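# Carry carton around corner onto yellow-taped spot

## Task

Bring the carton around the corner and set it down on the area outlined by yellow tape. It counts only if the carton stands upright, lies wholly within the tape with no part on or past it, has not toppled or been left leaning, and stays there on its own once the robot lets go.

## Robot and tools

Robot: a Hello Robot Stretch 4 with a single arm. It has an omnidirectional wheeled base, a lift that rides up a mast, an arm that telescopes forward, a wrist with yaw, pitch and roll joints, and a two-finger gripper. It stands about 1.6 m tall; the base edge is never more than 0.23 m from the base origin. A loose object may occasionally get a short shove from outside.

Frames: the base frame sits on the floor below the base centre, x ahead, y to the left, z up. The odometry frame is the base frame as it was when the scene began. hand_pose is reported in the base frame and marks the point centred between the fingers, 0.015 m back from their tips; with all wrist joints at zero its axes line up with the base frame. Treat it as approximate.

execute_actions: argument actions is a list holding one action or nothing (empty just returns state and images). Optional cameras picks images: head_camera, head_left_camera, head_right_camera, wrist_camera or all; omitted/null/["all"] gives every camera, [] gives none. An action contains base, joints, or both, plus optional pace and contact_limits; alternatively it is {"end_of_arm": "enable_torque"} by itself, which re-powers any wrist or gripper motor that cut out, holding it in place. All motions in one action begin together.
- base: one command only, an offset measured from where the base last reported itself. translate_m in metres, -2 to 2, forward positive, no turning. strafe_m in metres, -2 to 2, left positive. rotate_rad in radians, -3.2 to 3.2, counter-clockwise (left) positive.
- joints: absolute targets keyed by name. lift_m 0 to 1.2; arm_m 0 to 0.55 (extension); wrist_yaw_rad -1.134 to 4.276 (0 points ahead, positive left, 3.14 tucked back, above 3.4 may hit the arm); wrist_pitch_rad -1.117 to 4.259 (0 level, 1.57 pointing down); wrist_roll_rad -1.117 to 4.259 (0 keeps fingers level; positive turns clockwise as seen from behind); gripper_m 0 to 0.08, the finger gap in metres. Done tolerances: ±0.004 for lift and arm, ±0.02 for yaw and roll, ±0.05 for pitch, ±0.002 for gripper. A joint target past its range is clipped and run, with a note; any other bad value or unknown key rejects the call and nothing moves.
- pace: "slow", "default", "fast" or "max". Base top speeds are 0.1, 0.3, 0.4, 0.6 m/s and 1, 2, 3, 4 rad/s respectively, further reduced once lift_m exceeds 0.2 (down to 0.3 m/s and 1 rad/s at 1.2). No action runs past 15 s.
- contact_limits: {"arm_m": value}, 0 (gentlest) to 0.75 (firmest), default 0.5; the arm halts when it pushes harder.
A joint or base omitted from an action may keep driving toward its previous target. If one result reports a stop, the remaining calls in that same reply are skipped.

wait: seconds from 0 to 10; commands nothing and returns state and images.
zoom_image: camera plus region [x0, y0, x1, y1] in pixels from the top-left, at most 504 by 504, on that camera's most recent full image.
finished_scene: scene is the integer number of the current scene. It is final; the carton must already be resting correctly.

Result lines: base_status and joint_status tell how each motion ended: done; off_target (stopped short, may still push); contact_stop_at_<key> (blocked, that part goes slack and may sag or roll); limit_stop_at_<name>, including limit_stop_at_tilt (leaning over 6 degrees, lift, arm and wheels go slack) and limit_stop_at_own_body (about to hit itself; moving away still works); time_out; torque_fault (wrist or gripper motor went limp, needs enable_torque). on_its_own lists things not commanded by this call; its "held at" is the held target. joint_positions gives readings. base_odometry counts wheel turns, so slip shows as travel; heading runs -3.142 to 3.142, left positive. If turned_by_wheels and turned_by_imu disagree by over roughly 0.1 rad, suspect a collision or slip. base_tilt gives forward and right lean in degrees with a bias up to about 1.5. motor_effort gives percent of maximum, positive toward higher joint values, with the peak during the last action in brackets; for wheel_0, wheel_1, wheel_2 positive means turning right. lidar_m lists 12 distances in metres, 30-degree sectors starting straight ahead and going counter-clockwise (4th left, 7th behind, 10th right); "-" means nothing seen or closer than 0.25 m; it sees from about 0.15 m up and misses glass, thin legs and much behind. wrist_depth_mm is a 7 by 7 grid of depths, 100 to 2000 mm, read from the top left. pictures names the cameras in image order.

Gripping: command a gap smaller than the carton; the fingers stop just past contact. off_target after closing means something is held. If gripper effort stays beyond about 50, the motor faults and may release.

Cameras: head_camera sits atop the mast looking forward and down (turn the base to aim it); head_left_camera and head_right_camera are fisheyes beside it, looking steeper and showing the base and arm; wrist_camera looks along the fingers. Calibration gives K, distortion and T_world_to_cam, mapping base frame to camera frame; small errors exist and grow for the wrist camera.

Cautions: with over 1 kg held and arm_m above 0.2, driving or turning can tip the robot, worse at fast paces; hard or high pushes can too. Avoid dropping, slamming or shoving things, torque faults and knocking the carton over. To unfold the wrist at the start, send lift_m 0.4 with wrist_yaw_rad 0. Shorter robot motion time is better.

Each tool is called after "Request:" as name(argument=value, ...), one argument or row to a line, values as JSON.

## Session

Request:
execute_actions(
  actions=[],
  cameras=["head_camera","head_left_camera","head_right_camera"],
)

Scene clock: 0.00 s.
base_odometry: x=+0.000 y=+0.000 heading=+0.000 (m, m, rad; odometry frame)
turned_by_wheels: +0.000 (rad since the last result)
turned_by_imu: +0.000 (rad since the last result)
base_tilt: forward=+0.3 right=-0.6 (deg)
lidar_m: 0.74 0.75 0.67 0.61 0.60 0.79 1.33 1.18 0.75 0.69 0.69 0.82
base_status: not commanded
joint_positions: lift_m=+0.183 arm_m=-0.001 wrist_yaw_rad=+3.219 wrist_pitch_rad=-0.017 wrist_roll_rad=+0.002 gripper_m=+0.040
joint_status: not commanded
motor_effort: lift_m=+21 arm_m=+0 wrist_yaw_rad=-3 wrist_pitch_rad=-9 wrist_roll_rad=-1 gripper_m=+1 wheel_0=+0 wheel_1=+0 wheel_2=+0 (%)
hand_pose: x=-0.0484 y=+0.0708 z=+0.3653 quat_wxyz=(-0.038, +0.008, +0.001, +0.999) (m; base frame)
wrist_depth_mm: - 136 183 - 1576 917 699 / - 107 135 1618 1576 946 707 / - 112 135 1618 1661 946 699 / - 129 157 1576 1576 946 699 / 203 1863 1618 1618 1661 946 691 / 220 1464 1430 1464 1308 946 707 / 216 1025 132 960 105 809 691
pictures: head_camera, head_left_camera, head_right_camera
Images, in order (width x height): head_camera 420x560, head_left_camera 420x672, head_right_camera 420x672.

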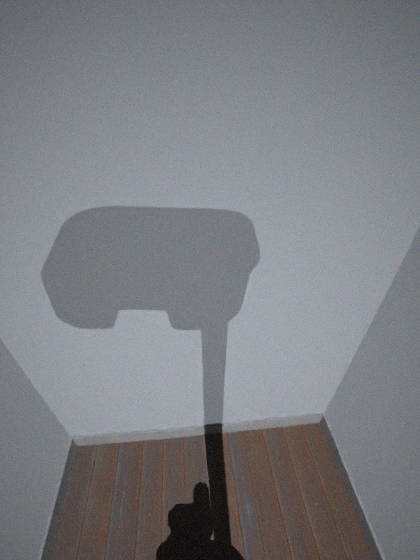

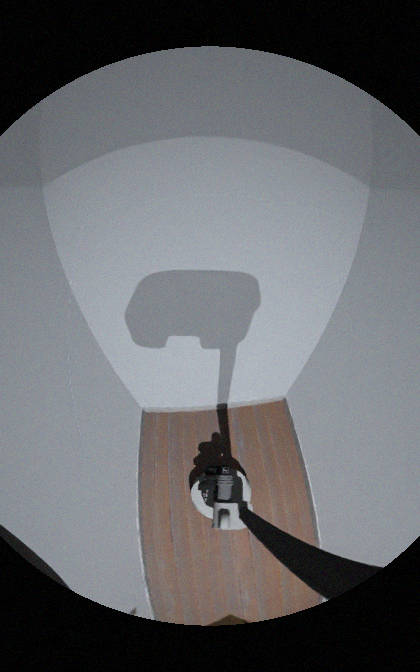

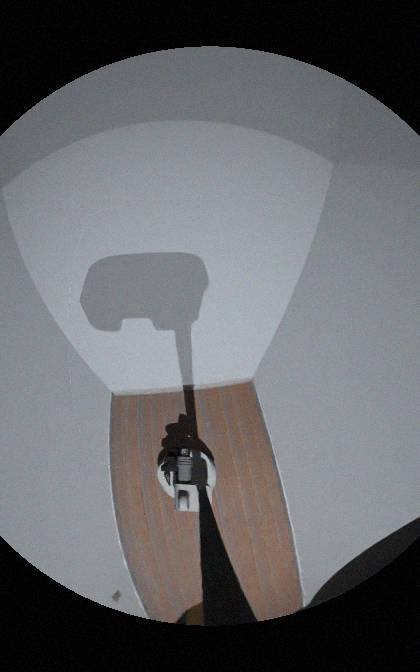

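Request:
execute_actions(
  actions=[
    {"base":{"rotate_rad":3.1},"pace":"fast"},
  ],
  cameras=["head_camera","head_right_camera"],
)

Scene clock: 6.13 s.
base_odometry: x=+0.000 y=+0.000 heading=+3.100 (m, m, rad; odometry frame)
turned_by_wheels: +3.100 (rad since the last result)
turned_by_imu: +3.118 (rad since the last result)
base_tilt: forward=+0.1 right=-0.3 (deg)
lidar_m: 1.31 1.25 0.78 0.67 0.67 0.82 0.73 0.74 0.70 0.61 0.61 0.76
base_status: done
joint_positions: lift_m=+0.183 arm_m=+0.000 wrist_yaw_rad=+3.219 wrist_pitch_rad=-0.017 wrist_roll_rad=+0.002 gripper_m=+0.040
joint_status: not commanded
motor_effort: lift_m=+20(20) arm_m=-1(1) wrist_yaw_rad=-6(3) wrist_pitch_rad=-9(8) wrist_roll_rad=-1(1) gripper_m=+0(0) wheel_0=+0(8) wheel_1=+0(8) wheel_2=+1(8) (%)
hand_pose: x=-0.0483 y=+0.0708 z=+0.3653 quat_wxyz=(-0.038, +0.008, +0.001, +0.999) (m; base frame)
wrist_depth_mm: - 136 183 891 917 946 750 / - 107 135 891 917 931 759 / - 112 135 878 904 931 750 / - 129 156 878 917 946 750 / 202 809 854 878 904 946 750 / 220 820 831 866 904 931 750 / 216 798 131 854 105 842 750
pictures: head_camera, head_right_camera
Images, in order (width x height): head_camera 420x560, head_right_camera 420x672.

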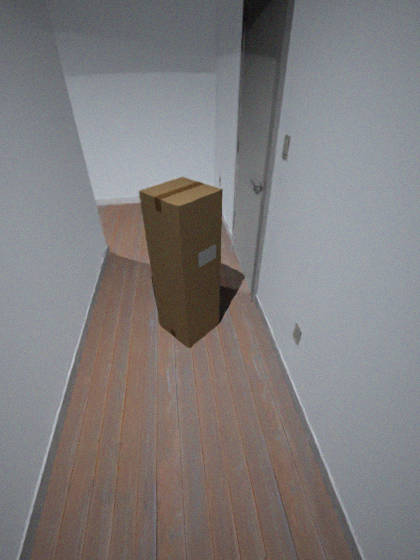

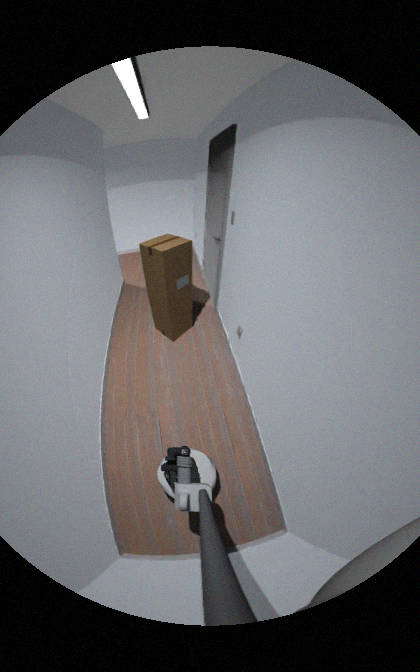

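Request:
zoom_image(
  camera="head_camera",
  region=[80, 160, 290, 370],
)

Region (80, 160, 290, 370) of head_camera's 420x560 image, scaled by 2.400, with more detail than that image has.

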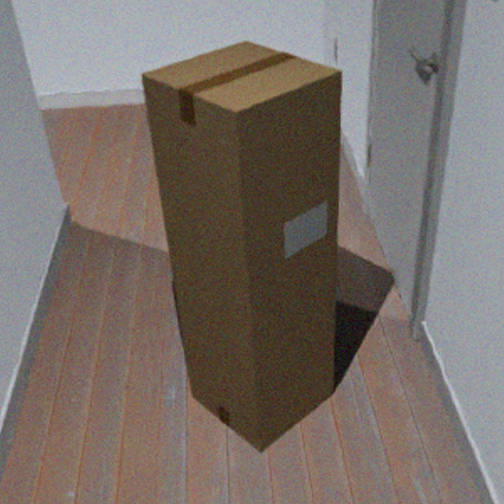

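Request:
execute_actions(
  actions=[
    {"base":{"translate_m":1.0},"pace":"max"},
  ],
  cameras=[],
)

Request:
execute_actions(
  actions=[
    {"base":{"strafe_m":-0.11},"pace":"fast"},
  ],
  cameras=["head_camera"],
)

Request:
execute_actions(
  actions=[
    {"base":{"rotate_rad":2.08},"pace":"fast"},
  ],
  cameras=["head_right_camera"],
)

Request:
zoom_image(
  camera="head_right_camera",
  region=[160, 340, 400, 560],
)

Scene clock: 54.23 s.
base_odometry: x=-0.999 y=+0.041 heading=+3.100 (m, m, rad; odometry frame)
turned_by_wheels: +0.000 (rad since the last result)
turned_by_imu: +0.000 (rad since the last result)
base_tilt: forward=+0.3 right=-0.3 (deg)
lidar_m: 0.44 0.36 0.99 0.88 0.88 1.07 1.72 0.79 0.48 0.41 0.42 0.52
base_status: done
joint_positions: lift_m=+0.183 arm_m=+0.000 wrist_yaw_rad=+3.218 wrist_pitch_rad=-0.017 wrist_roll_rad=+0.002 gripper_m=+0.040
joint_status: not commanded
motor_effort: lift_m=+21(20) arm_m=-1(1) wrist_yaw_rad=-2(1) wrist_pitch_rad=-7(9) wrist_roll_rad=-1(1) gripper_m=+1(0) wheel_0=-1(7) wheel_1=+0(10) wheel_2=+1(13) (%)
hand_pose: x=-0.0483 y=+0.0708 z=+0.3653 quat_wxyz=(-0.038, +0.008, +0.001, +0.999) (m; base frame)
wrist_depth_mm: - 136 182 1863 1921 1308 991 / - 107 135 1863 1921 1336 976 / - 112 135 1863 1921 1336 976 / - 129 157 1863 1921 1308 991 / 202 1430 1756 1808 1921 1308 976 / 219 1336 1499 1499 1499 1281 960 / 216 1008 131 976 105 991 904
pictures: none
No camera images: the call's "cameras" was empty. Leave "cameras" out to get every camera's image.

Scene clock: 55.50 s.
base_odometry: x=-0.995 y=+0.151 heading=+3.100 (m, m, rad; odometry frame)
turned_by_wheels: +0.000 (rad since the last result)
turned_by_imu: +0.000 (rad since the last result)
base_tilt: forward=+0.3 right=-0.5 (deg)
lidar_m: 0.55 0.44 0.45 0.97 0.99 1.19 1.70 0.57 0.37 0.28 0.30 0.38
base_status: done
joint_positions: lift_m=+0.183 arm_m=+0.000 wrist_yaw_rad=+3.219 wrist_pitch_rad=-0.017 wrist_roll_rad=+0.002 gripper_m=+0.040
joint_status: not commanded
motor_effort: lift_m=+20(20) arm_m=-1(1) wrist_yaw_rad=-2(1) wrist_pitch_rad=-10(9) wrist_roll_rad=-1(1) gripper_m=+0(0) wheel_0=+0(11) wheel_1=+1(11) wheel_2=+0(1) (%)
hand_pose: x=-0.0483 y=+0.0708 z=+0.3653 quat_wxyz=(-0.038, +0.008, +0.001, +0.999) (m; base frame)
wrist_depth_mm: - 136 182 1863 1921 1430 1078 / - 107 135 1808 1921 1499 1098 / - 113 135 1808 1863 1537 1098 / - 129 157 1808 1921 1464 1118 / 203 1118 1756 1863 1808 1499 1118 / 220 1182 1499 1499 1464 1308 1098 / 216 866 131 960 105 991 976
pictures: head_camera
Images, in order (width x height): head_camera 420x560.

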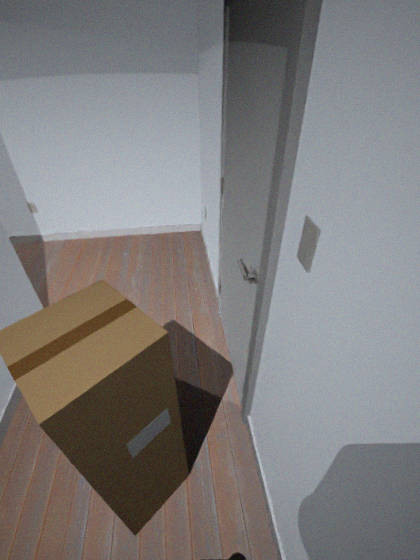

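Scene clock: 57.43 s.
base_odometry: x=-0.995 y=+0.151 heading=-1.103 (m, m, rad; odometry frame)
turned_by_wheels: +2.080 (rad since the last result)
turned_by_imu: +2.093 (rad since the last result)
base_tilt: forward=+0.2 right=-0.3 (deg)
lidar_m: 0.99 1.19 1.70 0.61 0.36 0.30 0.29 0.37 0.55 0.44 0.45 1.00
base_status: done
joint_positions: lift_m=+0.183 arm_m=+0.000 wrist_yaw_rad=+3.218 wrist_pitch_rad=-0.017 wrist_roll_rad=+0.002 gripper_m=+0.040
joint_status: not commanded
motor_effort: lift_m=+20(20) arm_m=-1(1) wrist_yaw_rad=-3(0) wrist_pitch_rad=-8(8) wrist_roll_rad=-1(1) gripper_m=-1(2) wheel_0=+1(8) wheel_1=+0(8) wheel_2=+1(13) (%)
hand_pose: x=-0.0483 y=+0.0708 z=+0.3653 quat_wxyz=(-0.038, +0.008, +0.001, +0.999) (m; base frame)
wrist_depth_mm: - 136 182 427 392 364 342 / - 107 135 427 392 362 340 / - 112 135 421 392 362 342 / - 129 157 418 392 362 340 / 203 492 459 418 389 359 338 / 220 508 455 424 379 359 338 / 216 512 132 418 105 347 338
pictures: head_right_camera
Images, in order (width x height): head_right_camera 420x672.

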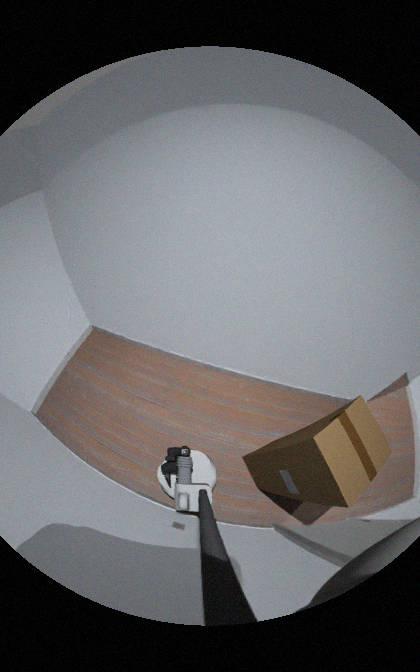

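Region (160, 340, 400, 560) of head_right_camera's 420x672 image, scaled by 2.100, with more detail than that image has; it fills the top 462 rows of this view, and the rest is white.

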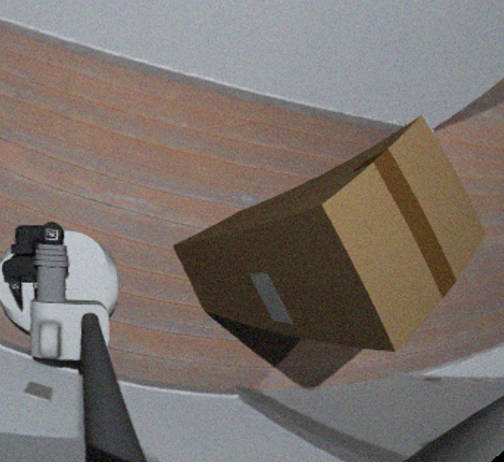

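Request:
execute_actions(
  actions=[
    {"base":{"translate_m":0.06},"pace":"fast"},
  ],
  cameras=[],
)

Request:
execute_actions(
  actions=[
    {"base":{"strafe_m":-0.17},"pace":"default"},
  ],
  cameras=[],
)

Request:
execute_actions(
  actions=[
    {"base":{"strafe_m":-0.3},"pace":"slow"},
  ],
  cameras=["head_right_camera"],
)

Request:
zoom_image(
  camera="head_right_camera",
  region=[160, 340, 400, 560],
)

Scene clock: 79.77 s.
base_odometry: x=-0.968 y=+0.098 heading=-1.103 (m, m, rad; odometry frame)
turned_by_wheels: +0.000 (rad since the last result)
turned_by_imu: -0.001 (rad since the last result)
base_tilt: forward=+0.3 right=-0.4 (deg)
lidar_m: 0.94 1.13 1.67 0.69 0.42 0.36 0.37 0.44 0.53 0.43 1.05 0.91
base_status: done
joint_positions: lift_m=+0.183 arm_m=+0.000 wrist_yaw_rad=+3.218 wrist_pitch_rad=-0.017 wrist_roll_rad=+0.002 gripper_m=+0.040
joint_status: not commanded
motor_effort: lift_m=+20(20) arm_m=-1(1) wrist_yaw_rad=-2(2) wrist_pitch_rad=-9(8) wrist_roll_rad=-1(1) gripper_m=+0(1) wheel_0=-1(7) wheel_1=+2(7) wheel_2=+2(15) (%)
hand_pose: x=-0.0483 y=+0.0708 z=+0.3653 quat_wxyz=(-0.038, +0.008, +0.001, +0.999) (m; base frame)
wrist_depth_mm: - 137 182 488 445 415 389 / - 107 135 488 445 413 389 / - 112 135 477 445 415 389 / - 129 158 477 449 413 387 / 202 564 525 477 445 410 384 / 219 580 512 480 433 410 387 / 216 585 131 477 105 394 382
pictures: none
No camera images: the call's "cameras" was empty. Leave "cameras" out to get every camera's image.

Scene clock: 81.60 s.
base_odometry: x=-1.119 y=+0.021 heading=-1.103 (m, m, rad; odometry frame)
turned_by_wheels: +0.000 (rad since the last result)
turned_by_imu: -0.001 (rad since the last result)
base_tilt: forward=+0.3 right=-0.5 (deg)
lidar_m: 0.88 1.08 1.85 0.79 0.48 0.41 0.43 0.51 0.34 0.26 0.26 0.88
base_status: done
joint_positions: lift_m=+0.183 arm_m=+0.000 wrist_yaw_rad=+3.219 wrist_pitch_rad=-0.017 wrist_roll_rad=+0.002 gripper_m=+0.040
joint_status: not commanded
motor_effort: lift_m=+20(20) arm_m=-1(1) wrist_yaw_rad=-2(1) wrist_pitch_rad=-8(8) wrist_roll_rad=-1(1) gripper_m=+0(0) wheel_0=+0(10) wheel_1=+0(7) wheel_2=+0(0) (%)
hand_pose: x=-0.0483 y=+0.0708 z=+0.3653 quat_wxyz=(-0.038, +0.008, +0.001, +0.999) (m; base frame)
wrist_depth_mm: - 136 182 544 500 462 436 / - 107 135 544 492 459 433 / - 112 135 535 500 462 433 / - 129 157 539 492 459 433 / 202 634 585 539 496 459 433 / 219 654 580 535 484 455 433 / 216 647 131 535 105 439 427
pictures: none
No camera images: the call's "cameras" was empty. Leave "cameras" out to get every camera's image.

Scene clock: 85.73 s.
base_odometry: x=-1.387 y=-0.114 heading=-1.103 (m, m, rad; odometry frame)
turned_by_wheels: +0.000 (rad since the last result)
turned_by_imu: -0.001 (rad since the last result)
base_tilt: forward=+0.2 right=-0.5 (deg)
lidar_m: 0.79 0.96 1.78 0.95 0.57 0.51 0.52 0.59 0.25 0.25 0.25 0.78
base_status: done
joint_positions: lift_m=+0.183 arm_m=+0.000 wrist_yaw_rad=+3.219 wrist_pitch_rad=-0.017 wrist_roll_rad=+0.002 gripper_m=+0.040
joint_status: not commanded
motor_effort: lift_m=+20(21) arm_m=-1(1) wrist_yaw_rad=+0(3) wrist_pitch_rad=-7(9) wrist_roll_rad=-1(1) gripper_m=+1(1) wheel_0=+8(12) wheel_1=-9(12) wheel_2=+2(2) (%)
hand_pose: x=-0.0483 y=+0.0708 z=+0.3653 quat_wxyz=(-0.038, +0.008, +0.001, +0.999) (m; base frame)
wrist_depth_mm: - 136 182 640 591 544 508 / - 107 135 640 591 549 517 / - 112 135 627 585 544 512 / - 129 157 634 585 544 508 / 202 723 676 640 585 544 508 / 220 741 683 627 574 535 508 / 216 750 132 627 105 521 504
pictures: head_right_camera
Images, in order (width x height): head_right_camera 420x672.

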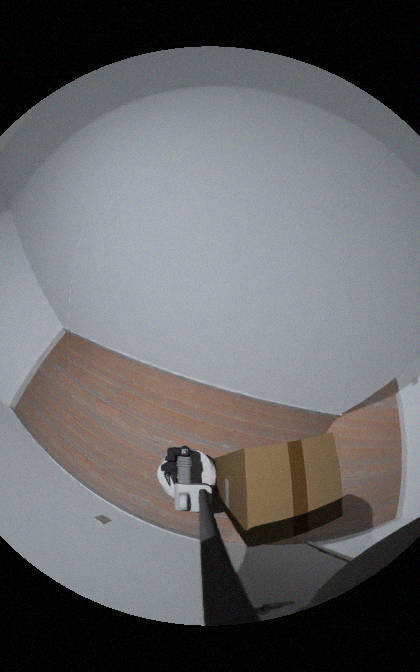

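Region (160, 340, 400, 560) of head_right_camera's 420x672 image, scaled by 2.100, with more detail than that image has; it fills the top 462 rows of this view, and the rest is white.

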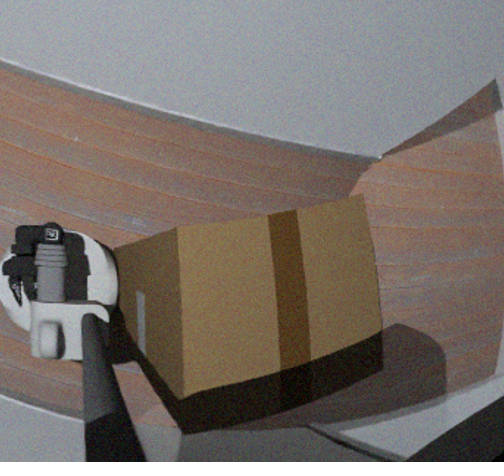

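Request:
execute_actions(
  actions=[
    {"base":{"strafe_m":-0.7},"pace":"default"},
  ],
  cameras=["head_right_camera"],
)

Request:
zoom_image(
  camera="head_right_camera",
  region=[160, 340, 400, 560],
)

Scene clock: 105.00 s.
base_odometry: x=-2.011 y=-0.430 heading=-1.103 (m, m, rad; odometry frame)
turned_by_wheels: +0.000 (rad since the last result)
turned_by_imu: -0.003 (rad since the last result)
base_tilt: forward=+0.2 right=-0.3 (deg)
lidar_m: 0.57 0.71 1.28 1.35 0.82 0.68 0.72 0.86 0.25 0.25 0.25 0.56
base_status: done
joint_positions: lift_m=+0.183 arm_m=+0.000 wrist_yaw_rad=+3.219 wrist_pitch_rad=-0.017 wrist_roll_rad=+0.002 gripper_m=+0.040
joint_status: not commanded
motor_effort: lift_m=+20(20) arm_m=-1(1) wrist_yaw_rad=-3(1) wrist_pitch_rad=-7(6) wrist_roll_rad=-1(1) gripper_m=+1(1) wheel_0=+5(14) wheel_1=-5(17) wheel_2=+0(4) (%)
hand_pose: x=-0.0483 y=+0.0708 z=+0.3653 quat_wxyz=(-0.038, +0.008, +0.001, +0.999) (m; base frame)
wrist_depth_mm: - 136 182 842 778 723 683 / - 107 135 854 778 715 676 / - 112 135 831 778 723 676 / - 129 157 842 778 715 676 / 202 991 904 842 768 715 668 / 219 1042 904 842 759 715 668 / 216 1025 131 842 105 691 668
pictures: head_right_camera
Images, in order (width x height): head_right_camera 420x672.

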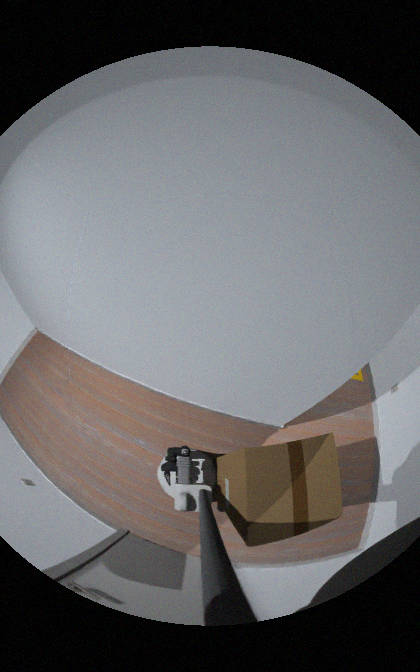

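Region (160, 340, 400, 560) of head_right_camera's 420x672 image, scaled by 2.100, with more detail than that image has; it fills the top 462 rows of this view, and the rest is white.

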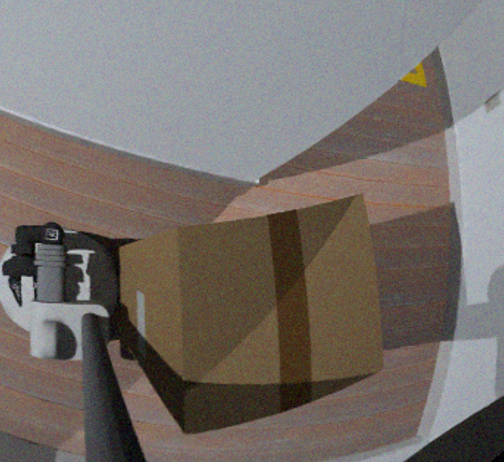

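Request:
execute_actions(
  actions=[
    {"base":{"strafe_m":-0.65},"pace":"default"},
  ],
  cameras=["head_right_camera"],
)

Request:
zoom_image(
  camera="head_right_camera",
  region=[160, 300, 410, 560],
)

Scene clock: 119.43 s.
base_odometry: x=-2.591 y=-0.723 heading=-1.103 (m, m, rad; odometry frame)
turned_by_wheels: +0.000 (rad since the last result)
turned_by_imu: -0.003 (rad since the last result)
base_tilt: forward=+0.2 right=-0.5 (deg)
lidar_m: 0.36 0.46 0.85 1.74 1.04 0.90 0.92 1.13 0.25 0.25 0.25 0.38
base_status: done
joint_positions: lift_m=+0.183 arm_m=+0.000 wrist_yaw_rad=+3.219 wrist_pitch_rad=-0.017 wrist_roll_rad=+0.002 gripper_m=+0.040
joint_status: not commanded
motor_effort: lift_m=+20(20) arm_m=-1(1) wrist_yaw_rad=-4(2) wrist_pitch_rad=-7(8) wrist_roll_rad=+0(1) gripper_m=+0(1) wheel_0=+4(16) wheel_1=-6(16) wheel_2=+0(1) (%)
hand_pose: x=-0.0483 y=+0.0708 z=+0.3653 quat_wxyz=(-0.038, +0.008, +0.001, +0.999) (m; base frame)
wrist_depth_mm: - 136 183 1078 976 904 854 / - 107 135 1078 991 891 854 / - 112 135 1060 991 891 842 / - 129 157 1078 991 891 842 / 203 1255 1138 1060 991 891 842 / 219 1281 1160 1060 931 891 831 / 216 1008 131 976 105 866 842
pictures: head_right_camera
Images, in order (width x height): head_right_camera 420x672.

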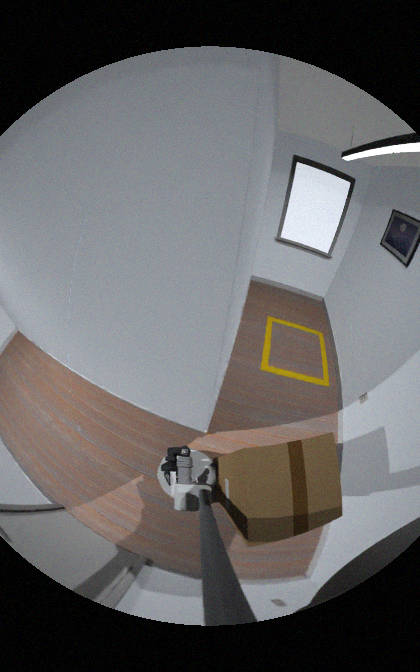

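Region (160, 300, 410, 560) of head_right_camera's 420x672 image, scaled by 1.938, with more detail than that image has; it fills the left 485 columns of this view, and the rest is white.

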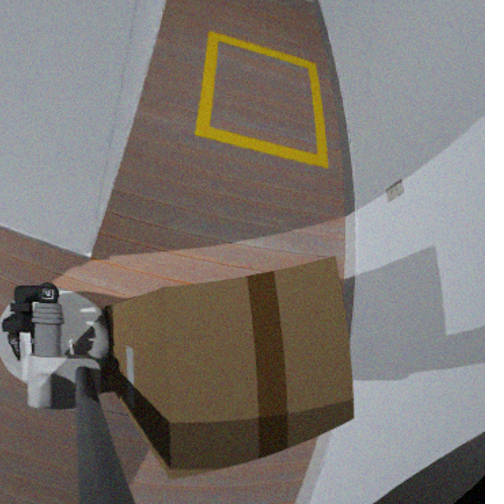

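Request:
execute_actions(
  actions=[
    {"base":{"strafe_m":0.02}},
  ],
  cameras=[],
)

Request:
execute_actions(
  actions=[
    {"base":{"rotate_rad":0.36},"pace":"fast"},
  ],
  cameras=[],
)

Request:
execute_actions(
  actions=[
    {"base":{"translate_m":-0.13},"pace":"slow"},
  ],
  cameras=[],
)

Request:
execute_actions(
  actions=[
    {"base":{"strafe_m":-0.19},"pace":"slow"},
  ],
  cameras=["head_right_camera"],
)

Request:
zoom_image(
  camera="head_right_camera",
  region=[160, 340, 400, 560],
)

Scene clock: 149.07 s.
base_odometry: x=-2.573 y=-0.714 heading=-1.103 (m, m, rad; odometry frame)
turned_by_wheels: +0.000 (rad since the last result)
turned_by_imu: -0.001 (rad since the last result)
base_tilt: forward=+0.3 right=-0.2 (deg)
lidar_m: 0.39 0.46 0.85 1.73 1.02 0.88 0.92 1.10 0.25 0.25 0.25 0.37
base_status: done
joint_positions: lift_m=+0.183 arm_m=+0.000 wrist_yaw_rad=+3.219 wrist_pitch_rad=-0.017 wrist_roll_rad=+0.002 gripper_m=+0.040
joint_status: not commanded
motor_effort: lift_m=+20(20) arm_m=-1(1) wrist_yaw_rad=-3(1) wrist_pitch_rad=-5(8) wrist_roll_rad=-1(2) gripper_m=+0(1) wheel_0=+1(7) wheel_1=-2(8) wheel_2=+0(0) (%)
hand_pose: x=-0.0483 y=+0.0708 z=+0.3653 quat_wxyz=(-0.038, +0.008, +0.001, +0.999) (m; base frame)
wrist_depth_mm: - 136 182 1078 1008 904 854 / - 107 135 1078 976 904 854 / - 112 135 1025 976 891 831 / - 129 157 1060 976 878 842 / 202 1229 1138 1060 960 878 831 / 219 1255 1138 1060 917 891 831 / 216 1008 131 960 105 854 831
pictures: none
No camera images: the call's "cameras" was empty. Leave "cameras" out to get every camera's image.

Scene clock: 150.03 s.
base_odometry: x=-2.573 y=-0.714 heading=-0.743 (m, m, rad; odometry frame)
turned_by_wheels: +0.360 (rad since the last result)
turned_by_imu: +0.362 (rad since the last result)
base_tilt: forward=+0.3 right=-0.4 (deg)
lidar_m: 0.41 0.66 2.35 1.09 0.90 0.89 1.01 0.25 0.25 0.25 2.27 0.38
base_status: done
joint_positions: lift_m=+0.183 arm_m=+0.000 wrist_yaw_rad=+3.219 wrist_pitch_rad=-0.017 wrist_roll_rad=+0.002 gripper_m=+0.040
joint_status: not commanded
motor_effort: lift_m=+20(20) arm_m=-1(1) wrist_yaw_rad=-1(3) wrist_pitch_rad=-6(6) wrist_roll_rad=-1(1) gripper_m=+0(1) wheel_0=+0(7) wheel_1=-1(8) wheel_2=+0(9) (%)
hand_pose: x=-0.0483 y=+0.0708 z=+0.3653 quat_wxyz=(-0.038, +0.008, +0.001, +0.999) (m; base frame)
wrist_depth_mm: - 136 182 1281 1042 891 788 / - 107 135 1255 1042 904 768 / - 112 135 1229 1042 904 768 / - 129 157 1229 1042 904 778 / 203 1397 1576 1255 1060 891 768 / 220 1336 1366 1229 991 891 759 / 216 1008 132 976 105 831 768
pictures: none
No camera images: the call's "cameras" was empty. Leave "cameras" out to get every camera's image.

Scene clock: 152.60 s.
base_odometry: x=-2.669 y=-0.626 heading=-0.743 (m, m, rad; odometry frame)
turned_by_wheels: +0.000 (rad since the last result)
turned_by_imu: -0.001 (rad since the last result)
base_tilt: forward=+0.3 right=-0.3 (deg)
lidar_m: 0.54 0.84 2.08 1.00 0.78 0.80 0.91 1.28 0.25 0.25 0.25 0.48
base_status: done
joint_positions: lift_m=+0.183 arm_m=+0.000 wrist_yaw_rad=+3.219 wrist_pitch_rad=-0.017 wrist_roll_rad=+0.002 gripper_m=+0.040
joint_status: not commanded
motor_effort: lift_m=+20(20) arm_m=-1(1) wrist_yaw_rad=-1(3) wrist_pitch_rad=-8(7) wrist_roll_rad=-1(1) gripper_m=+1(1) wheel_0=+1(4) wheel_1=-9(14) wheel_2=+8(14) (%)
hand_pose: x=-0.0483 y=+0.0708 z=+0.3653 quat_wxyz=(-0.038, +0.008, +0.001, +0.999) (m; base frame)
wrist_depth_mm: - 136 182 1138 946 798 715 / - 107 135 1138 946 809 707 / - 112 135 1078 946 798 715 / - 129 157 1138 946 809 715 / 203 1336 1366 1118 946 798 715 / 220 1336 1308 1118 904 798 699 / 216 1008 132 976 105 741 707
pictures: none
No camera images: the call's "cameras" was empty. Leave "cameras" out to get every camera's image.

Scene clock: 155.63 s.
base_odometry: x=-2.797 y=-0.765 heading=-0.743 (m, m, rad; odometry frame)
turned_by_wheels: +0.000 (rad since the last result)
turned_by_imu: -0.002 (rad since the last result)
base_tilt: forward=+0.1 right=-0.3 (deg)
lidar_m: 0.41 0.62 2.40 1.16 0.94 0.94 1.01 1.13 0.25 0.25 0.25 0.48
base_status: done
joint_positions: lift_m=+0.183 arm_m=+0.000 wrist_yaw_rad=+3.219 wrist_pitch_rad=-0.017 wrist_roll_rad=+0.002 gripper_m=+0.040
joint_status: not commanded
motor_effort: lift_m=+20(20) arm_m=-1(1) wrist_yaw_rad=-3(4) wrist_pitch_rad=-11(6) wrist_roll_rad=-1(1) gripper_m=+0(0) wheel_0=+8(11) wheel_1=-8(14) wheel_2=-2(7) (%)
hand_pose: x=-0.0483 y=+0.0708 z=+0.3653 quat_wxyz=(-0.038, +0.008, +0.001, +0.999) (m; base frame)
wrist_depth_mm: - 136 182 1281 1060 904 809 / - 107 135 1255 1078 917 809 / - 112 135 1229 1078 917 798 / - 129 157 1281 1060 904 809 / 203 1182 1430 1281 1078 904 809 / 220 1205 1366 1255 1008 917 798 / 217 1008 132 976 105 842 798
pictures: head_right_camera
Images, in order (width x height): head_right_camera 420x672.

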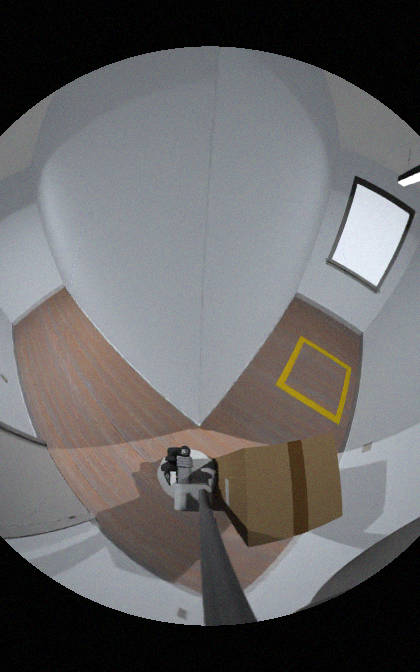

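Region (160, 340, 400, 560) of head_right_camera's 420x672 image, scaled by 2.100, with more detail than that image has; it fills the top 462 rows of this view, and the rest is white.

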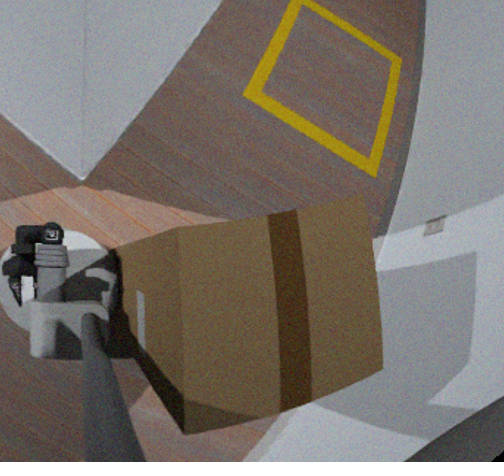

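Request:
execute_actions(
  actions=[
    {"base":{"strafe_m":0.02}},
  ],
  cameras=[],
)

Request:
execute_actions(
  actions=[
    {"base":{"rotate_rad":0.36},"pace":"fast"},
  ],
  cameras=[],
)

Request:
execute_actions(
  actions=[
    {"base":{"translate_m":-0.13},"pace":"slow"},
  ],
  cameras=[],
)

Request:
execute_actions(
  actions=[
    {"base":{"strafe_m":-0.19},"pace":"slow"},
  ],
  cameras=["head_right_camera"],
)

Request:
zoom_image(
  camera="head_right_camera",
  region=[160, 320, 410, 560],
)

Scene clock: 164.93 s.
base_odometry: x=-2.783 y=-0.751 heading=-0.743 (m, m, rad; odometry frame)
turned_by_wheels: +0.000 (rad since the last result)
turned_by_imu: -0.001 (rad since the last result)
base_tilt: forward=+0.3 right=-0.5 (deg)
lidar_m: 0.42 0.65 2.37 1.15 0.93 0.92 1.01 1.13 0.25 0.25 0.25 0.47
base_status: done
joint_positions: lift_m=+0.183 arm_m=+0.000 wrist_yaw_rad=+3.219 wrist_pitch_rad=-0.017 wrist_roll_rad=+0.002 gripper_m=+0.040
joint_status: not commanded
motor_effort: lift_m=+20(20) arm_m=-1(1) wrist_yaw_rad=-3(1) wrist_pitch_rad=-8(8) wrist_roll_rad=-1(1) gripper_m=+1(1) wheel_0=+1(8) wheel_1=-1(8) wheel_2=+0(0) (%)
hand_pose: x=-0.0483 y=+0.0708 z=+0.3653 quat_wxyz=(-0.038, +0.008, +0.001, +0.999) (m; base frame)
wrist_depth_mm: - 136 182 1255 1060 891 798 / - 107 135 1255 1060 917 798 / - 112 135 1229 1060 904 798 / - 129 157 1229 1060 904 798 / 202 1229 1430 1255 1060 878 788 / 219 1205 1397 1205 1008 891 798 / 216 1025 131 976 105 842 788
pictures: none
No camera images: the call's "cameras" was empty. Leave "cameras" out to get every camera's image.

Scene clock: 165.90 s.
base_odometry: x=-2.783 y=-0.751 heading=-0.383 (m, m, rad; odometry frame)
turned_by_wheels: +0.360 (rad since the last result)
turned_by_imu: +0.362 (rad since the last result)
base_tilt: forward=+0.4 right=-0.4 (deg)
lidar_m: 0.55 1.43 1.32 0.92 0.92 0.97 1.19 0.25 0.25 0.25 0.77 0.41
base_status: done
joint_positions: lift_m=+0.183 arm_m=+0.000 wrist_yaw_rad=+3.219 wrist_pitch_rad=-0.017 wrist_roll_rad=+0.002 gripper_m=+0.040
joint_status: not commanded
motor_effort: lift_m=+20(20) arm_m=-1(1) wrist_yaw_rad=-1(1) wrist_pitch_rad=-8(7) wrist_roll_rad=-1(1) gripper_m=+1(0) wheel_0=+1(7) wheel_1=-1(6) wheel_2=+0(4) (%)
hand_pose: x=-0.0483 y=+0.0708 z=+0.3653 quat_wxyz=(-0.038, +0.008, +0.001, +0.999) (m; base frame)
wrist_depth_mm: - 136 182 1464 1336 1008 854 / - 107 135 1430 1308 1008 842 / - 112 135 1430 1308 1008 842 / - 129 156 1430 1336 1025 842 / 202 1138 1281 1430 1308 1008 842 / 219 1138 1255 1366 1205 1025 831 / 216 1025 131 960 105 917 854
pictures: none
No camera images: the call's "cameras" was empty. Leave "cameras" out to get every camera's image.

Scene clock: 168.50 s.
base_odometry: x=-2.904 y=-0.702 heading=-0.383 (m, m, rad; odometry frame)
turned_by_wheels: +0.000 (rad since the last result)
turned_by_imu: -0.001 (rad since the last result)
base_tilt: forward=+0.2 right=-0.3 (deg)
lidar_m: 0.63 1.64 1.21 0.89 0.85 0.89 1.08 1.03 0.25 0.25 0.25 0.53
base_status: done
joint_positions: lift_m=+0.183 arm_m=+0.000 wrist_yaw_rad=+3.219 wrist_pitch_rad=-0.017 wrist_roll_rad=+0.002 gripper_m=+0.040
joint_status: not commanded
motor_effort: lift_m=+20(20) arm_m=-1(1) wrist_yaw_rad=-4(2) wrist_pitch_rad=-9(9) wrist_roll_rad=-1(1) gripper_m=+0(0) wheel_0=+3(5) wheel_1=-10(13) wheel_2=+7(15) (%)
hand_pose: x=-0.0483 y=+0.0708 z=+0.3653 quat_wxyz=(-0.038, +0.008, +0.001, +0.999) (m; base frame)
wrist_depth_mm: - 136 182 1336 1229 946 788 / - 107 135 1336 1205 946 778 / - 112 135 1308 1229 946 778 / - 129 157 1308 1229 946 778 / 202 1008 1160 1308 1229 946 768 / 220 1042 1118 1308 1138 946 768 / 216 976 131 976 105 842 788
pictures: none
No camera images: the call's "cameras" was empty. Leave "cameras" out to get every camera's image.

Scene clock: 171.53 s.
base_odometry: x=-2.975 y=-0.878 heading=-0.384 (m, m, rad; odometry frame)
turned_by_wheels: +0.000 (rad since the last result)
turned_by_imu: -0.002 (rad since the last result)
base_tilt: forward=+0.3 right=-0.5 (deg)
lidar_m: 0.47 1.05 1.46 1.07 1.02 1.06 0.97 0.92 0.25 0.25 0.25 0.56
base_status: done
joint_positions: lift_m=+0.183 arm_m=+0.000 wrist_yaw_rad=+3.219 wrist_pitch_rad=-0.017 wrist_roll_rad=+0.002 gripper_m=+0.040
joint_status: not commanded
motor_effort: lift_m=+20(20) arm_m=-1(1) wrist_yaw_rad=-3(3) wrist_pitch_rad=-8(7) wrist_roll_rad=-1(1) gripper_m=+0(0) wheel_0=+6(10) wheel_1=-8(14) wheel_2=-3(6) (%)
hand_pose: x=-0.0483 y=+0.0708 z=+0.3653 quat_wxyz=(-0.038, +0.008, +0.001, +0.999) (m; base frame)
wrist_depth_mm: - 136 182 1205 1336 1098 931 / - 107 135 1255 1336 1118 917 / - 112 135 1205 1366 1098 931 / - 129 157 1229 1366 1138 931 / 202 946 1078 1182 1336 1118 931 / 220 946 1025 1182 1281 1118 904 / 216 891 132 960 105 1008 917
pictures: head_right_camera
Images, in order (width x height): head_right_camera 420x672.

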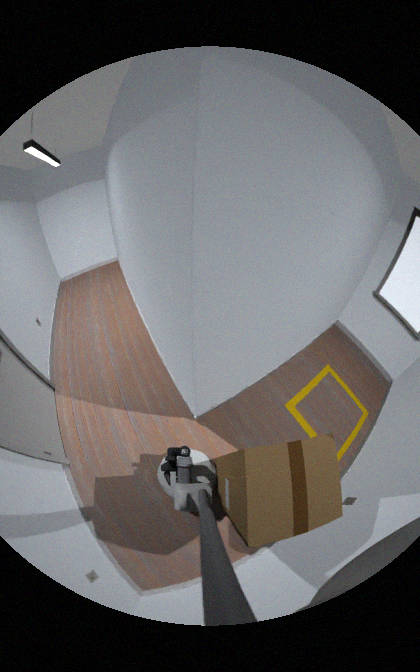

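Region (160, 320, 410, 560) of head_right_camera's 420x672 image, scaled by 2.016, with more detail than that image has; it fills the top 484 rows of this view, and the rest is white.

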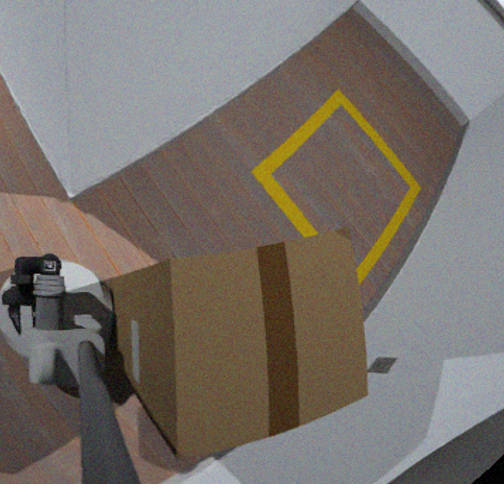

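Request:
execute_actions(
  actions=[
    {"base":{"strafe_m":0.02}},
  ],
  cameras=[],
)

Request:
execute_actions(
  actions=[
    {"base":{"rotate_rad":0.41},"pace":"fast"},
  ],
  cameras=[],
)

Request:
execute_actions(
  actions=[
    {"base":{"translate_m":-0.15},"pace":"slow"},
  ],
  cameras=[],
)

Request:
execute_actions(
  actions=[
    {"base":{"strafe_m":-0.22},"pace":"slow"},
  ],
  cameras=["head_right_camera"],
)

Request:
zoom_image(
  camera="head_right_camera",
  region=[160, 320, 410, 560],
)

Scene clock: 183.13 s.
base_odometry: x=-2.967 y=-0.859 heading=-0.384 (m, m, rad; odometry frame)
turned_by_wheels: +0.000 (rad since the last result)
turned_by_imu: -0.001 (rad since the last result)
base_tilt: forward=+0.3 right=-0.5 (deg)
lidar_m: 0.48 1.14 1.45 1.04 0.98 1.04 0.98 0.92 0.25 0.25 0.25 0.55
base_status: done
joint_positions: lift_m=+0.183 arm_m=+0.000 wrist_yaw_rad=+3.219 wrist_pitch_rad=-0.017 wrist_roll_rad=+0.002 gripper_m=+0.040
joint_status: not commanded
motor_effort: lift_m=+21(20) arm_m=-1(1) wrist_yaw_rad=-2(2) wrist_pitch_rad=-8(9) wrist_roll_rad=-1(1) gripper_m=+1(0) wheel_0=+2(6) wheel_1=-1(9) wheel_2=+0(0) (%)
hand_pose: x=-0.0483 y=+0.0708 z=+0.3653 quat_wxyz=(-0.038, +0.008, +0.001, +0.999) (m; base frame)
wrist_depth_mm: - 136 182 1229 1366 1118 917 / - 107 135 1205 1397 1098 917 / - 112 135 1205 1366 1098 917 / - 129 157 1205 1308 1098 904 / 202 960 1098 1205 1336 1098 917 / 219 946 1042 1205 1308 1098 904 / 216 917 132 976 105 960 891
pictures: none
No camera images: the call's "cameras" was empty. Leave "cameras" out to get every camera's image.

Scene clock: 184.17 s.
base_odometry: x=-2.967 y=-0.859 heading=+0.026 (m, m, rad; odometry frame)
turned_by_wheels: +0.410 (rad since the last result)
turned_by_imu: +0.413 (rad since the last result)
base_tilt: forward=+0.3 right=-0.5 (deg)
lidar_m: 0.80 1.61 1.07 0.99 1.03 1.01 0.93 0.25 0.25 0.25 0.63 0.47
base_status: done
joint_positions: lift_m=+0.183 arm_m=+0.000 wrist_yaw_rad=+3.219 wrist_pitch_rad=-0.017 wrist_roll_rad=+0.002 gripper_m=+0.040
joint_status: not commanded
motor_effort: lift_m=+20(20) arm_m=-1(1) wrist_yaw_rad=-4(1) wrist_pitch_rad=-10(6) wrist_roll_rad=-1(1) gripper_m=+1(1) wheel_0=-1(7) wheel_1=+0(8) wheel_2=+1(10) (%)
hand_pose: x=-0.0483 y=+0.0708 z=+0.3653 quat_wxyz=(-0.038, +0.008, +0.001, +0.999) (m; base frame)
wrist_depth_mm: - 136 182 1078 1078 1138 1160 / - 107 135 1078 1078 1098 1138 / - 112 135 1042 1078 1118 1118 / - 129 157 1060 1098 1098 1138 / 203 1008 1042 1042 1078 1118 1118 / 220 1008 1025 1042 1060 1078 1098 / 216 347 131 960 105 991 976
pictures: none
No camera images: the call's "cameras" was empty. Leave "cameras" out to get every camera's image.

Scene clock: 186.93 s.
base_odometry: x=-3.117 y=-0.863 heading=+0.026 (m, m, rad; odometry frame)
turned_by_wheels: +0.000 (rad since the last result)
turned_by_imu: +0.000 (rad since the last result)
base_tilt: forward=+0.2 right=-0.4 (deg)
lidar_m: 0.86 1.56 1.08 0.98 0.99 0.86 0.79 0.80 0.25 0.25 0.25 0.62
base_status: done
joint_positions: lift_m=+0.183 arm_m=+0.000 wrist_yaw_rad=+3.219 wrist_pitch_rad=-0.017 wrist_roll_rad=+0.002 gripper_m=+0.040
joint_status: not commanded
motor_effort: lift_m=+21(20) arm_m=-1(1) wrist_yaw_rad=+0(2) wrist_pitch_rad=-9(8) wrist_roll_rad=-1(2) gripper_m=-1(2) wheel_0=+3(6) wheel_1=-8(12) wheel_2=+8(16) (%)
hand_pose: x=-0.0483 y=+0.0708 z=+0.3653 quat_wxyz=(-0.038, +0.008, +0.001, +0.999) (m; base frame)
wrist_depth_mm: - 137 183 917 946 960 976 / - 107 135 931 931 960 976 / - 112 135 917 931 946 976 / - 129 157 917 946 960 976 / 202 866 891 904 931 946 976 / 219 866 878 904 917 931 976 / 216 842 131 891 105 931 931
pictures: none
No camera images: the call's "cameras" was empty. Leave "cameras" out to get every camera's image.

Scene clock: 190.27 s.
base_odometry: x=-3.111 y=-1.082 heading=+0.026 (m, m, rad; odometry frame)
turned_by_wheels: +0.000 (rad since the last result)
turned_by_imu: -0.002 (rad since the last result)
base_tilt: forward=+0.2 right=-0.3 (deg)
lidar_m: 0.57 1.99 1.29 1.19 1.21 0.83 0.75 0.75 0.25 0.25 0.25 0.60
base_status: done
joint_positions: lift_m=+0.183 arm_m=+0.000 wrist_yaw_rad=+3.219 wrist_pitch_rad=-0.017 wrist_roll_rad=+0.002 gripper_m=+0.040
joint_status: not commanded
motor_effort: lift_m=+20(21) arm_m=-1(1) wrist_yaw_rad=+0(3) wrist_pitch_rad=-8(7) wrist_roll_rad=-1(1) gripper_m=+0(0) wheel_0=+7(9) wheel_1=-9(13) wheel_2=-3(8) (%)
hand_pose: x=-0.0483 y=+0.0708 z=+0.3653 quat_wxyz=(-0.038, +0.008, +0.001, +0.999) (m; base frame)
wrist_depth_mm: - 136 182 891 904 946 946 / - 107 135 878 917 917 960 / - 112 135 904 904 917 946 / - 129 157 891 917 931 960 / 202 842 866 866 917 904 946 / 220 831 854 866 891 917 931 / 216 820 132 866 105 904 904
pictures: head_right_camera
Images, in order (width x height): head_right_camera 420x672.

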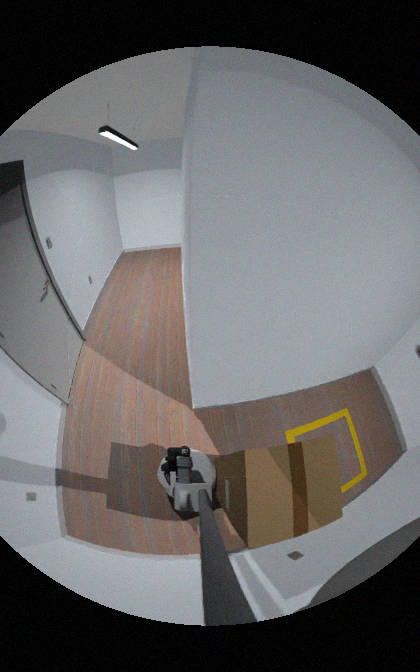

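Region (160, 320, 410, 560) of head_right_camera's 420x672 image, scaled by 2.016, with more detail than that image has; it fills the top 484 rows of this view, and the rest is white.

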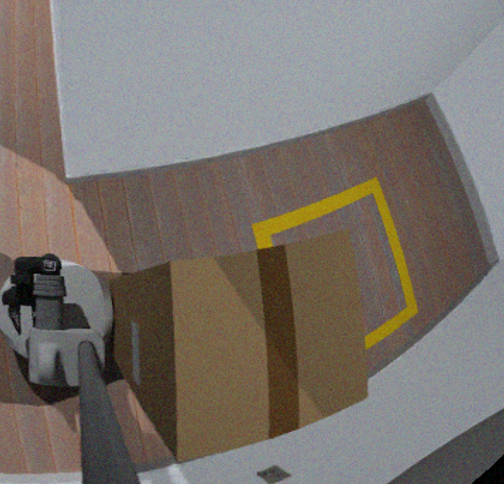

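Request:
execute_actions(
  actions=[
    {"base":{"strafe_m":-0.91},"pace":"default"},
  ],
  cameras=[],
)

Request:
execute_actions(
  actions=[
    {"base":{"strafe_m":0.35},"pace":"max"},
  ],
  cameras=["head_right_camera"],
)

Request:
zoom_image(
  camera="head_right_camera",
  region=[160, 340, 400, 560],
)

Scene clock: 209.00 s.
base_odometry: x=-3.088 y=-1.992 heading=+0.026 (m, m, rad; odometry frame)
turned_by_wheels: +0.000 (rad since the last result)
turned_by_imu: -0.003 (rad since the last result)
base_tilt: forward=+0.3 right=-0.5 (deg)
lidar_m: 0.66 0.66 0.83 2.08 1.07 0.68 0.63 0.65 0.25 0.25 0.25 0.73
base_status: done
joint_positions: lift_m=+0.183 arm_m=+0.000 wrist_yaw_rad=+3.219 wrist_pitch_rad=-0.017 wrist_roll_rad=+0.002 gripper_m=+0.040
joint_status: not commanded
motor_effort: lift_m=+20(20) arm_m=-1(1) wrist_yaw_rad=-2(2) wrist_pitch_rad=-7(8) wrist_roll_rad=-1(1) gripper_m=+2(1) wheel_0=+6(14) wheel_1=-5(15) wheel_2=+0(2) (%)
hand_pose: x=-0.0483 y=+0.0708 z=+0.3653 quat_wxyz=(-0.038, +0.008, +0.001, +0.999) (m; base frame)
wrist_depth_mm: - 136 182 778 778 820 831 / - 107 135 768 778 809 820 / - 112 135 759 778 809 820 / - 129 157 768 778 798 820 / 203 723 750 768 788 798 820 / 219 723 732 759 768 798 809 / 216 715 131 759 105 798 798
pictures: none
No camera images: the call's "cameras" was empty. Leave "cameras" out to get every camera's image.

Scene clock: 210.83 s.
base_odometry: x=-3.097 y=-1.642 heading=+0.026 (m, m, rad; odometry frame)
turned_by_wheels: +0.000 (rad since the last result)
turned_by_imu: +0.000 (rad since the last result)
base_tilt: forward=+0.2 right=-0.5 (deg)
lidar_m: 0.59 0.62 1.88 1.75 1.15 0.75 0.67 0.70 0.57 0.52 1.04 0.68
base_status: done
joint_positions: lift_m=+0.183 arm_m=+0.000 wrist_yaw_rad=+3.219 wrist_pitch_rad=-0.017 wrist_roll_rad=+0.002 gripper_m=+0.040
joint_status: not commanded
motor_effort: lift_m=+20(20) arm_m=-1(1) wrist_yaw_rad=-1(3) wrist_pitch_rad=-8(8) wrist_roll_rad=-1(1) gripper_m=-1(1) wheel_0=+1(12) wheel_1=-2(14) wheel_2=+0(2) (%)
hand_pose: x=-0.0483 y=+0.0708 z=+0.3653 quat_wxyz=(-0.038, +0.008, +0.001, +0.999) (m; base frame)
wrist_depth_mm: - 136 182 809 831 866 866 / - 107 135 820 842 854 878 / - 113 135 798 831 854 866 / - 129 157 809 842 842 866 / 203 768 788 798 831 842 866 / 219 768 778 798 831 854 866 / 216 759 132 798 105 831 842
pictures: head_right_camera
Images, in order (width x height): head_right_camera 420x672.

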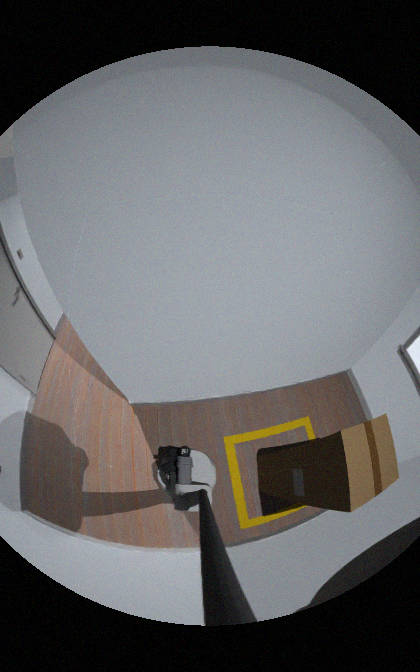

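Region (160, 340, 400, 560) of head_right_camera's 420x672 image, scaled by 2.100, with more detail than that image has; it fills the top 462 rows of this view, and the rest is white.

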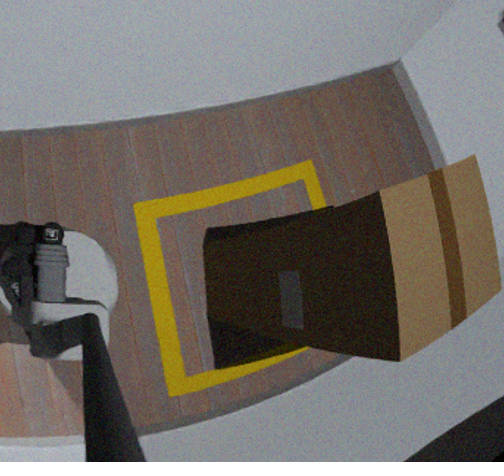

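Request:
execute_actions(
  actions=[],
  cameras=["head_right_camera"],
)

Scene clock: 219.57 s.
base_odometry: x=-3.097 y=-1.642 heading=+0.026 (m, m, rad; odometry frame)
turned_by_wheels: +0.000 (rad since the last result)
turned_by_imu: -0.001 (rad since the last result)
base_tilt: forward=+0.2 right=-0.3 (deg)
lidar_m: 0.60 0.61 1.88 1.74 1.15 0.74 0.68 0.69 0.56 0.53 1.03 0.68
base_status: done
joint_positions: lift_m=+0.183 arm_m=+0.000 wrist_yaw_rad=+3.219 wrist_pitch_rad=-0.017 wrist_roll_rad=+0.002 gripper_m=+0.040
joint_status: not commanded
motor_effort: lift_m=+20(20) arm_m=-1(1) wrist_yaw_rad=-4(3) wrist_pitch_rad=-9(8) wrist_roll_rad=-1(1) gripper_m=+1(1) wheel_0=+1(12) wheel_1=-2(14) wheel_2=+0(2) (%)
hand_pose: x=-0.0483 y=+0.0708 z=+0.3653 quat_wxyz=(-0.038, +0.008, +0.001, +0.999) (m; base frame)
wrist_depth_mm: - 136 183 820 842 854 878 / - 107 135 820 842 854 878 / - 112 135 809 842 854 866 / - 129 156 820 831 854 866 / 203 768 798 820 820 854 866 / 220 768 788 809 820 842 854 / 216 759 131 798 105 831 842
pictures: head_right_camera
Images, in order (width x height): head_right_camera 420x672.

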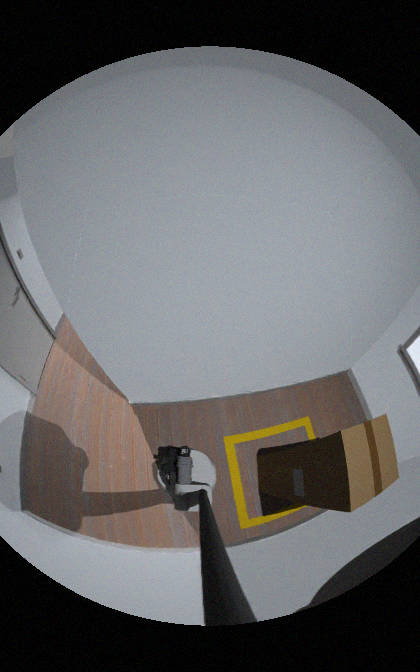

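Request:
zoom_image(
  camera="head_right_camera",
  region=[200, 390, 420, 560],
)

Region (200, 390, 420, 560) of head_right_camera's 420x672 image, scaled by 2.291, with more detail than that image has; it fills the top 389 rows of this view, and the rest is white.

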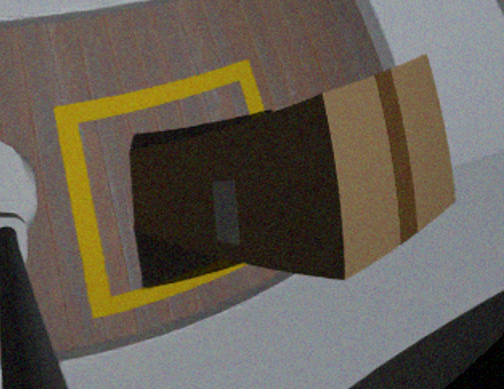

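Request:
finished_scene(
  scene=2,
)

The scene is finished: the task was done.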